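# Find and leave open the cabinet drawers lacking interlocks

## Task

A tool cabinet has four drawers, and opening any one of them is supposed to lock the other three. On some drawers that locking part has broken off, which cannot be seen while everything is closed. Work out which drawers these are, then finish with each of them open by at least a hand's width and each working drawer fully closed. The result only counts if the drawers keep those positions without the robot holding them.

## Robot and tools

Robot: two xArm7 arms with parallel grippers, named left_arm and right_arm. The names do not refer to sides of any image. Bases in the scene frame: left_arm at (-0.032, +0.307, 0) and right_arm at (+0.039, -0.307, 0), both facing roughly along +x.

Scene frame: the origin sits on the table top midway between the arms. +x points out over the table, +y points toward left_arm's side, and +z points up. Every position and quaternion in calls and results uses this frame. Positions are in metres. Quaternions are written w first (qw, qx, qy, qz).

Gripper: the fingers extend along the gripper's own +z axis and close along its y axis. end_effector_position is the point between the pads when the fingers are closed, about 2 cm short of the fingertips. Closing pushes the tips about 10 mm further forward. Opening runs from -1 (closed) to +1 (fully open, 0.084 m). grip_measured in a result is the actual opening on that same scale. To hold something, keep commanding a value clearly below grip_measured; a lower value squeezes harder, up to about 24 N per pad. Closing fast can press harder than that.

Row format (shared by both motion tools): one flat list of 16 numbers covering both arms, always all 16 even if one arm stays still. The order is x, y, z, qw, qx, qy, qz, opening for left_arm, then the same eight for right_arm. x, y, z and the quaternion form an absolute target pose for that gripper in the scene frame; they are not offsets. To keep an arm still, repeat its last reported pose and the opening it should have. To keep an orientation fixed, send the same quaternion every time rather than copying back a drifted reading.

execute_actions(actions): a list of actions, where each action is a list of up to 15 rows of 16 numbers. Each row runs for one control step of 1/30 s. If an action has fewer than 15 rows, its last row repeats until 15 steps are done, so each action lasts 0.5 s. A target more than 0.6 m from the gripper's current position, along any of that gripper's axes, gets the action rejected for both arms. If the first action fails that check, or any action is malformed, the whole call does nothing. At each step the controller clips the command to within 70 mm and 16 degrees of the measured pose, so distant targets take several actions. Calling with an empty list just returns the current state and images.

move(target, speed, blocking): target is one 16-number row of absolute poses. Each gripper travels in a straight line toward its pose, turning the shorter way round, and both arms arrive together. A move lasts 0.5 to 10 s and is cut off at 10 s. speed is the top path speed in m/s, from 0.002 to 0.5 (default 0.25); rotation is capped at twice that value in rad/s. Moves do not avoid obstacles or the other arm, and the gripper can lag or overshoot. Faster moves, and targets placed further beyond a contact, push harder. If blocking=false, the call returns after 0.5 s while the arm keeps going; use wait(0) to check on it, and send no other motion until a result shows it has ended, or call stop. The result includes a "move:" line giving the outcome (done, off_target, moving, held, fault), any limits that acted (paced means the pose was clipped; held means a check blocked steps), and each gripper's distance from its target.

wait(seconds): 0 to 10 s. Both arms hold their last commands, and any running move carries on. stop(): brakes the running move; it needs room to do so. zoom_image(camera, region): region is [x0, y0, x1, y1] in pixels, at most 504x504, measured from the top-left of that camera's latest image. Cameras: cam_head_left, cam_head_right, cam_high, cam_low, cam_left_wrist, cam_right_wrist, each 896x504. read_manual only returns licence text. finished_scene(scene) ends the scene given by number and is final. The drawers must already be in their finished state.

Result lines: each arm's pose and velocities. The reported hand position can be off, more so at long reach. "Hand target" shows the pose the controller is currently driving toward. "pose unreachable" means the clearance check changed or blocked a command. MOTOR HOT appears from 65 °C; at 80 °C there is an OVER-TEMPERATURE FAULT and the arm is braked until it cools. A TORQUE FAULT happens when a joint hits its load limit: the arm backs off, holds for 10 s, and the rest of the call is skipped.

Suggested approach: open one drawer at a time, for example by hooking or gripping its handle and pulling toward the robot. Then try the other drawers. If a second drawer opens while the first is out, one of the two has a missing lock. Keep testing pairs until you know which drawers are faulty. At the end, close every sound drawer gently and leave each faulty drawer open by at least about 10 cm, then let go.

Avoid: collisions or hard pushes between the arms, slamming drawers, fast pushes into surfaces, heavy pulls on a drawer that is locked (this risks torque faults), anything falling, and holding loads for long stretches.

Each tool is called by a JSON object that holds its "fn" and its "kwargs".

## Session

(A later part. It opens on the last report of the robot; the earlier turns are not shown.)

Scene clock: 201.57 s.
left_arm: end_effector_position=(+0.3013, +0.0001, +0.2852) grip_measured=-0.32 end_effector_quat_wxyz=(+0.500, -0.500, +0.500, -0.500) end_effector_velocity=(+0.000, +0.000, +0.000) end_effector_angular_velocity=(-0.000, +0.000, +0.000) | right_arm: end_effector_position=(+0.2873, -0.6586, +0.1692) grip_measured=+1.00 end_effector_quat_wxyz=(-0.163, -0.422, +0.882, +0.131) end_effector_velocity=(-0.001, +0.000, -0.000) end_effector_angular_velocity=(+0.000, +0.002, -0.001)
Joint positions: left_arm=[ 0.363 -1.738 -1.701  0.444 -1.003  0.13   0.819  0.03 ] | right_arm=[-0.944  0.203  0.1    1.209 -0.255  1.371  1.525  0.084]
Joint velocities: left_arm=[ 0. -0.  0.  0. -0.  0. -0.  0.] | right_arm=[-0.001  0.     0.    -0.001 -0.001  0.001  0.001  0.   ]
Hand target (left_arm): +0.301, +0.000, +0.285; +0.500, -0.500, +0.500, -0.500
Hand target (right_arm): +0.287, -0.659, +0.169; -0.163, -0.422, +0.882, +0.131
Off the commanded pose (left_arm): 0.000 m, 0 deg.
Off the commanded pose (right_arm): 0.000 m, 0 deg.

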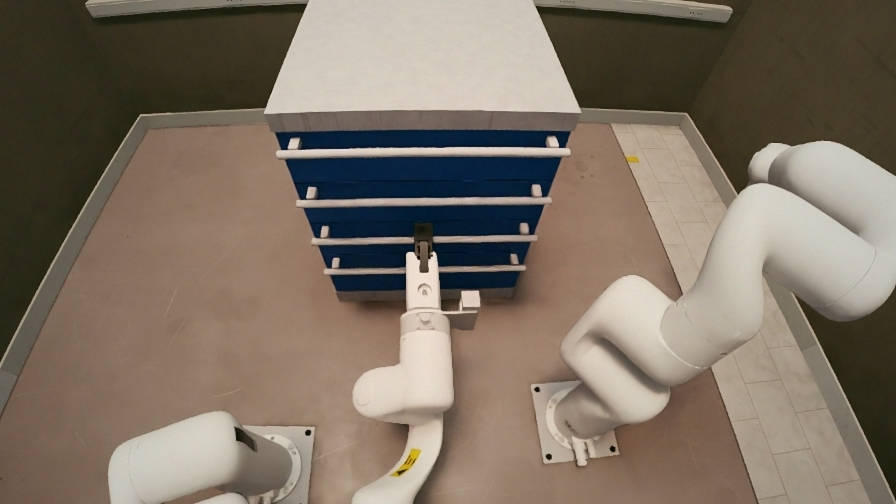

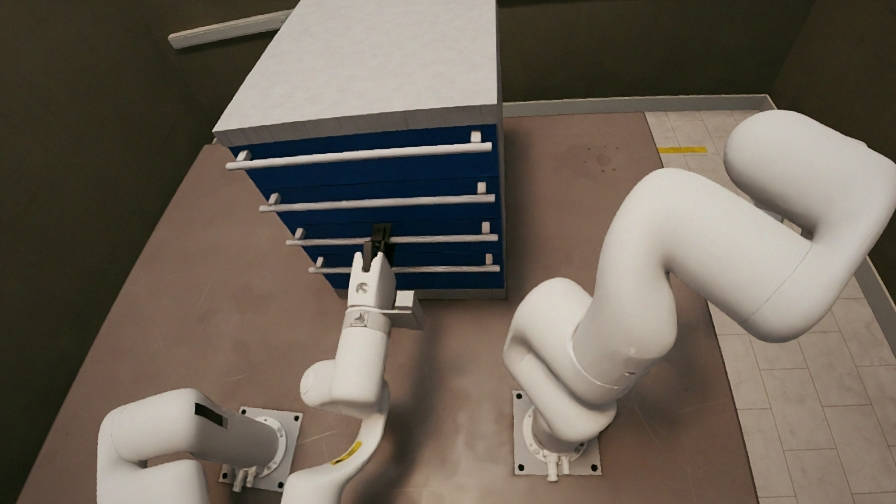

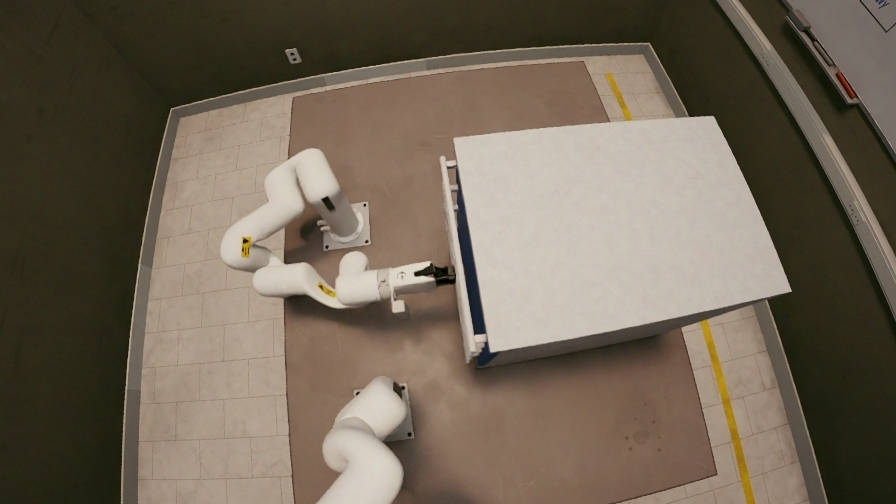

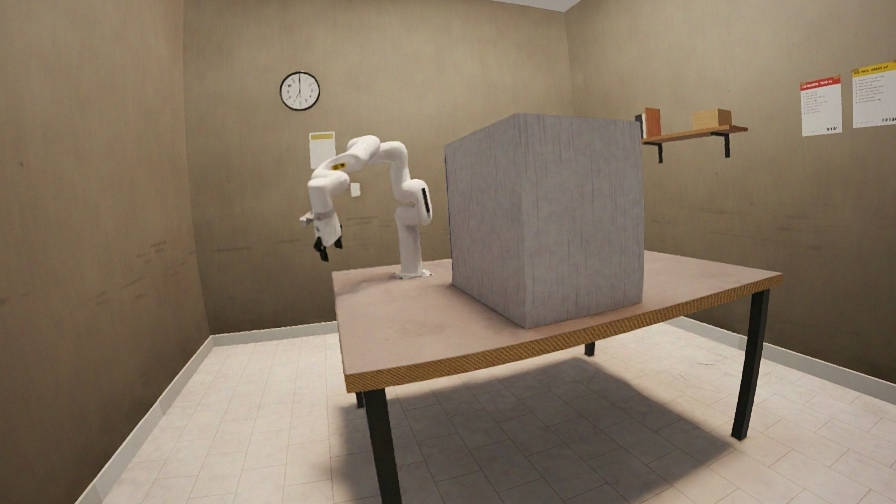

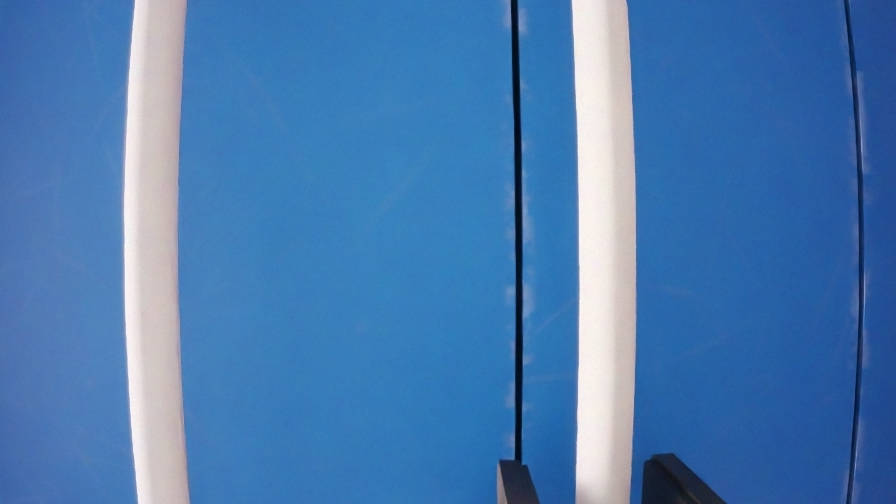

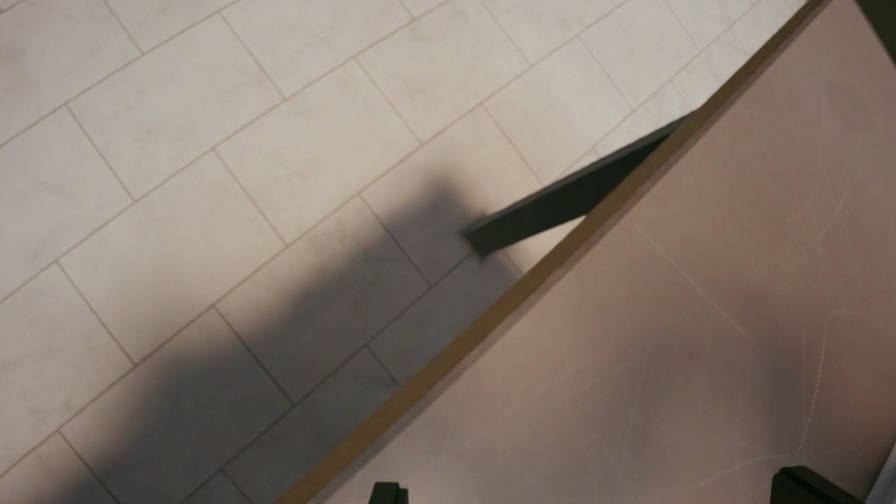

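{"fn": "execute_actions", "kwargs": {"actions": [[[0.301,0,0.2853,-0.5,0.5,-0.5,0.5,-0.62,0.2873,-0.6586,0.1692,-0.163,-0.422,0.882,0.131,1]],[[0.301,0,0.2853,-0.5,0.5,-0.5,0.5,-1,0.2873,-0.6586,0.1692,-0.163,-0.422,0.882,0.131,1]]]}}

{"fn": "move", "kwargs": {"target": [0.185,0,0.2853,-0.5,0.5,-0.5,0.5,-1,0.2873,-0.6586,0.1692,-0.163,-0.422,0.882,0.131,1], "speed": 0.08}}

Scene clock: 207.93 s.
left_arm: end_effector_position=(+0.3010, -0.0000, +0.2852) grip_measured=-0.74 end_effector_quat_wxyz=(+0.500, -0.500, +0.500, -0.500) end_effector_velocity=(-0.000, -0.000, +0.000) end_effector_angular_velocity=(-0.000, -0.000, -0.000) | right_arm: end_effector_position=(+0.2873, -0.6586, +0.1692) grip_measured=+1.00 end_effector_quat_wxyz=(-0.163, -0.422, +0.882, +0.131) end_effector_velocity=(-0.000, +0.000, +0.000) end_effector_angular_velocity=(-0.000, +0.001, -0.001)
Joint positions: left_arm=[ 0.361 -1.738 -1.701  0.444 -1.003  0.131  0.819  0.011] | right_arm=[-0.944  0.203  0.1    1.209 -0.255  1.371  1.525  0.084]
Joint velocities: left_arm=[ 0. -0.  0.  0. -0.  0.  0. -0.] | right_arm=[ 0.001 -0.    -0.     0.    -0.     0.001  0.001 -0.   ]
Hand target (left_arm): +0.301, -0.000, +0.285; +0.500, -0.500, +0.500, -0.500
Hand target (right_arm): +0.287, -0.659, +0.169; -0.163, -0.422, +0.882, +0.131
Off the commanded pose (left_arm): 0.000 m, 0 deg.
Off the commanded pose (right_arm): 0.000 m, 0 deg.

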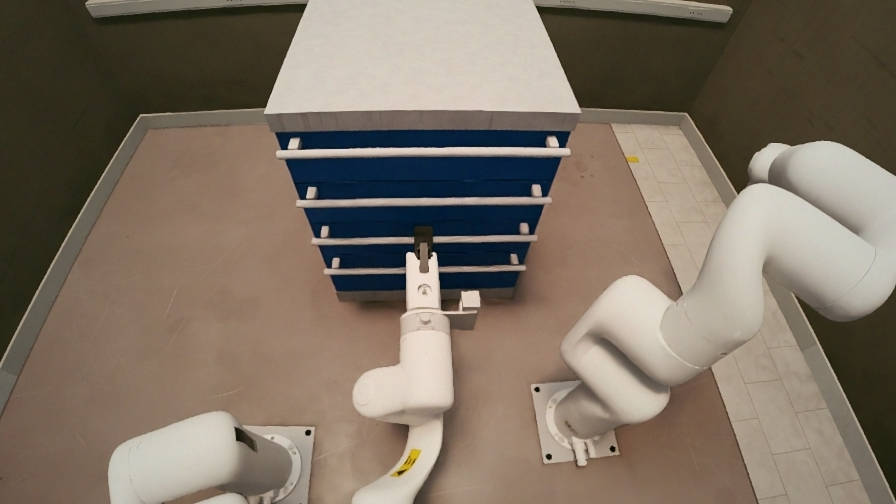

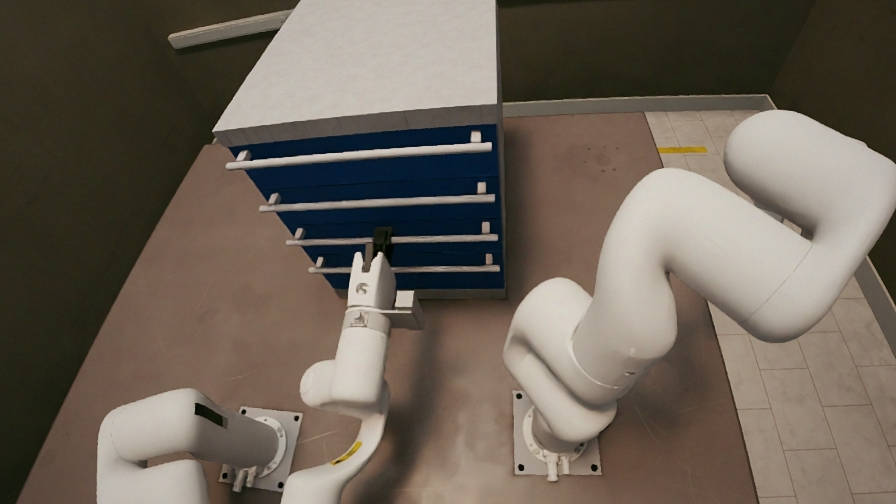

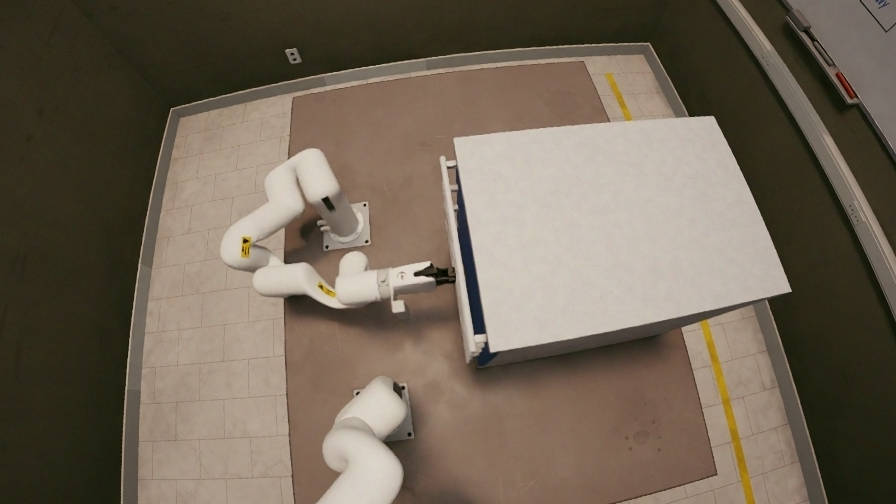

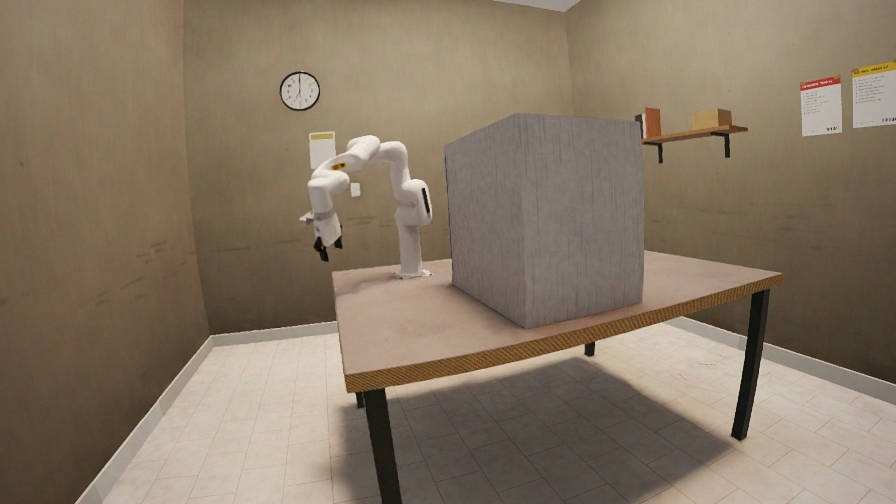

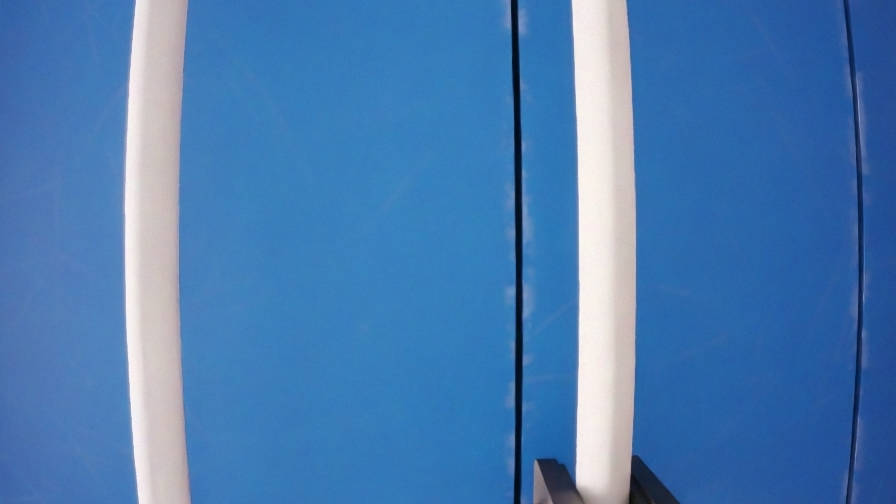

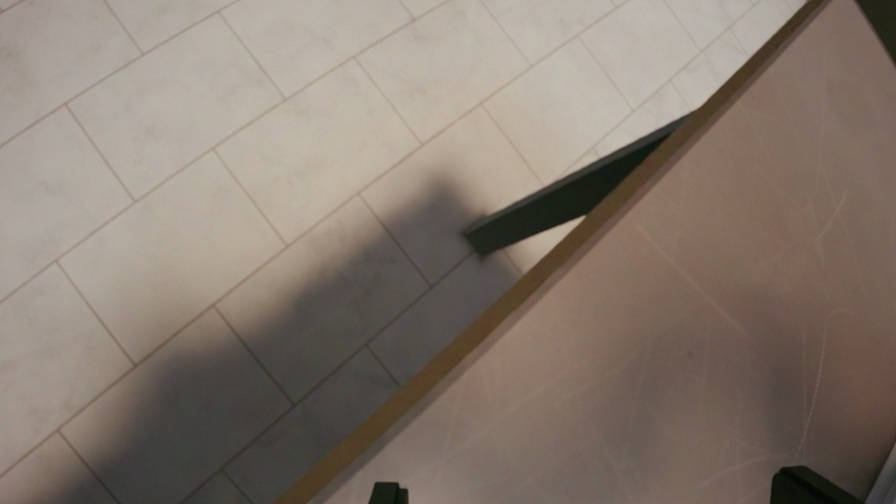

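Scene clock: 209.73 s.
left_arm: end_effector_position=(+0.1857, -0.0004, +0.2853) grip_measured=-0.74 end_effector_quat_wxyz=(+0.499, -0.500, +0.500, -0.500) end_effector_velocity=(-0.001, -0.000, +0.000) end_effector_angular_velocity=(+0.000, -0.001, +0.001) | right_arm: end_effector_position=(+0.2873, -0.6586, +0.1692) grip_measured=+1.00 end_effector_quat_wxyz=(-0.163, -0.422, +0.882, +0.131) end_effector_velocity=(-0.001, -0.000, +0.000) end_effector_angular_velocity=(+0.000, +0.001, -0.001)
Joint positions: left_arm=[-0.165 -1.973 -1.674  0.364 -0.733  0.644  0.586  0.012] | right_arm=[-0.944  0.203  0.1    1.209 -0.255  1.371  1.525  0.084]
Joint velocities: left_arm=[-0.002 -0.001  0.     0.001  0.002  0.003 -0.001  0.   ] | right_arm=[-0.001 -0.    -0.    -0.    -0.001  0.001  0.001  0.   ]
Hand target (left_arm): +0.186, -0.000, +0.285; +0.499, -0.500, +0.500, -0.500
Hand target (right_arm): +0.287, -0.659, +0.169; -0.163, -0.422, +0.882, +0.131
Off the commanded pose (left_arm): 0.001 m, 0 deg.
Off the commanded pose (right_arm): 0.000 m, 0 deg.
move: done

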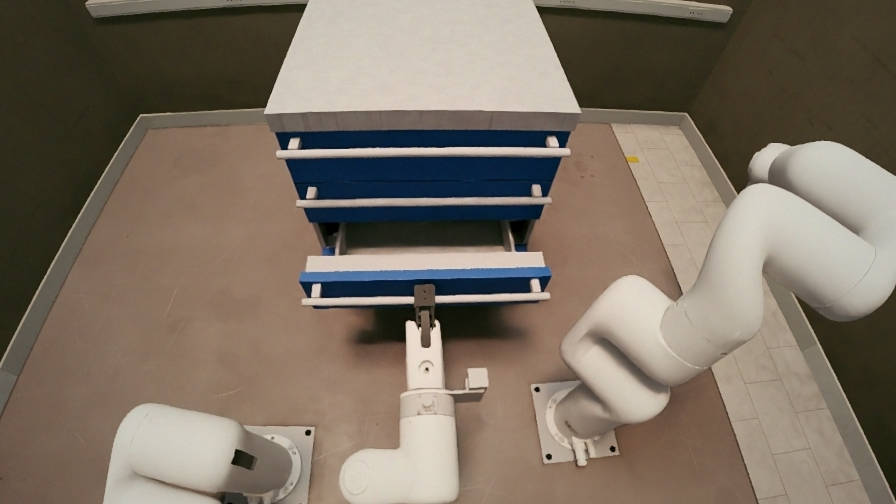

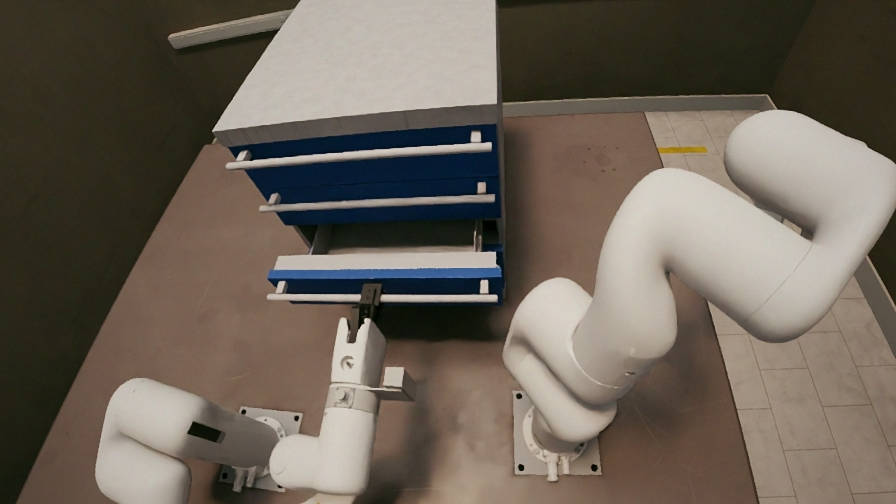

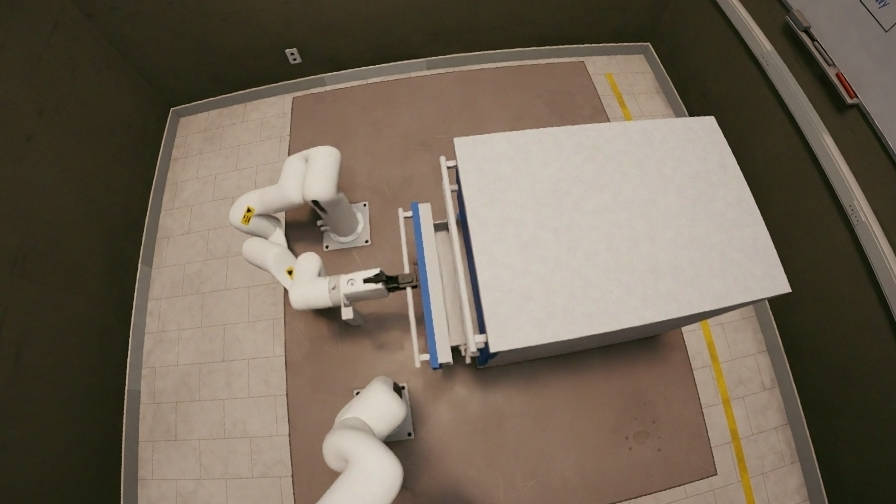

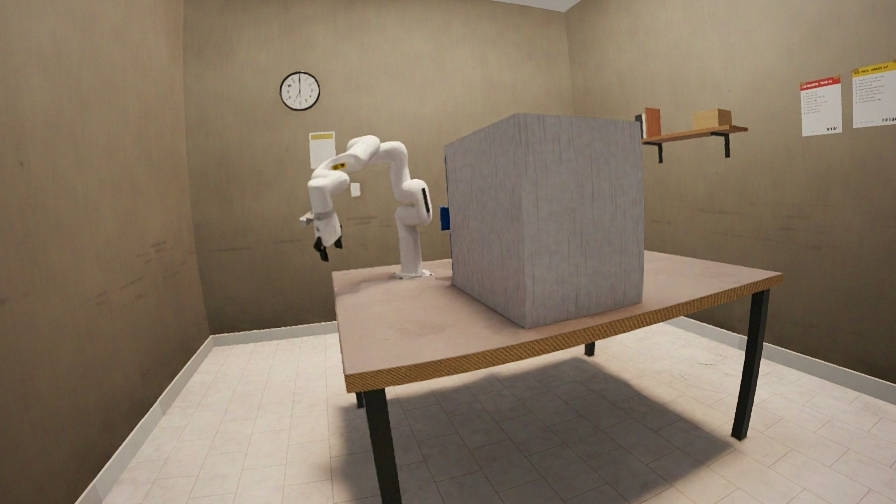

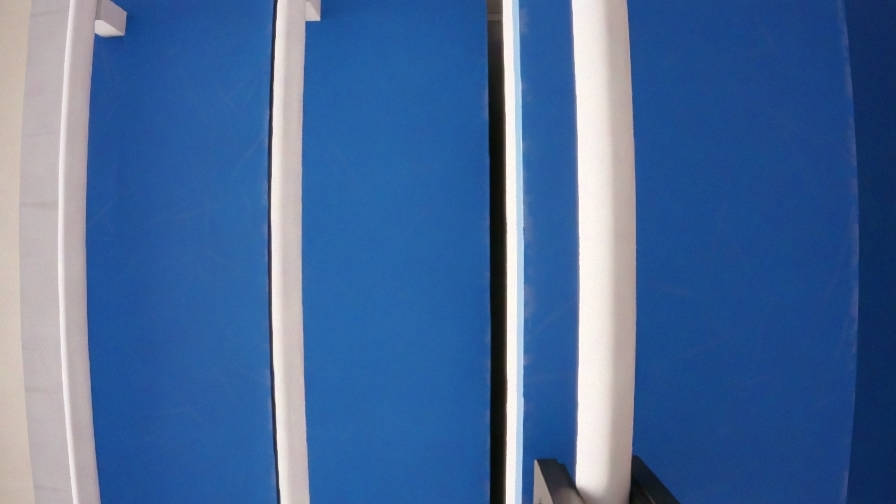

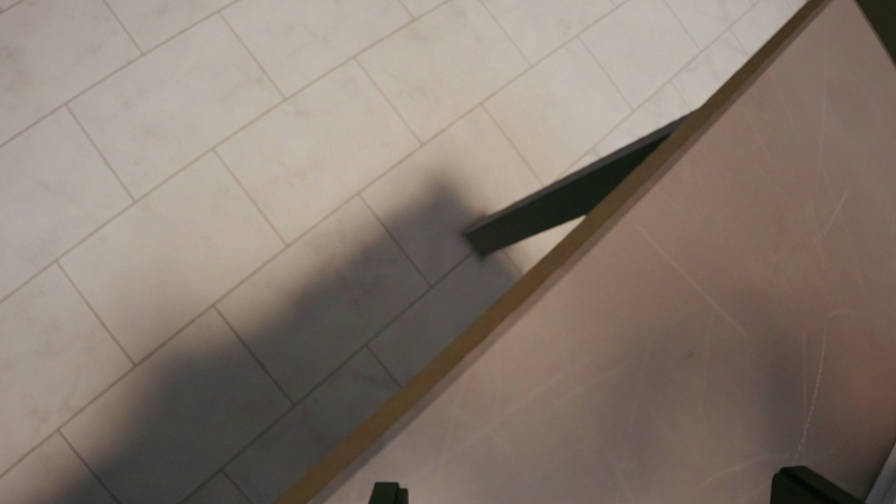

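{"fn": "zoom_image", "kwargs": {"camera": "cam_head_left", "region": [480,200,560,280]}}

{"fn": "zoom_image", "kwargs": {"camera": "cam_head_right", "region": [450,200,530,280]}}

Region (480, 200, 560, 280) of cam_head_left's 896x504 image, scaled by 6.300, with more detail than that image has.

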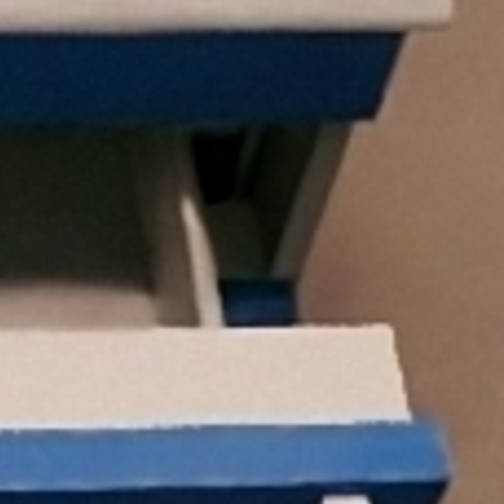

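Region (450, 200, 530, 280) of cam_head_right's 896x504 image, scaled by 6.300, with more detail than that image has.

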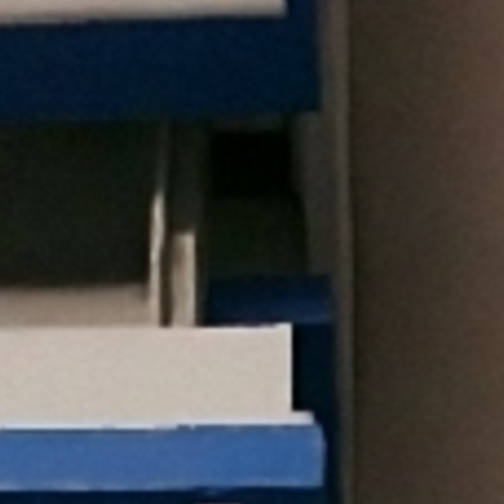

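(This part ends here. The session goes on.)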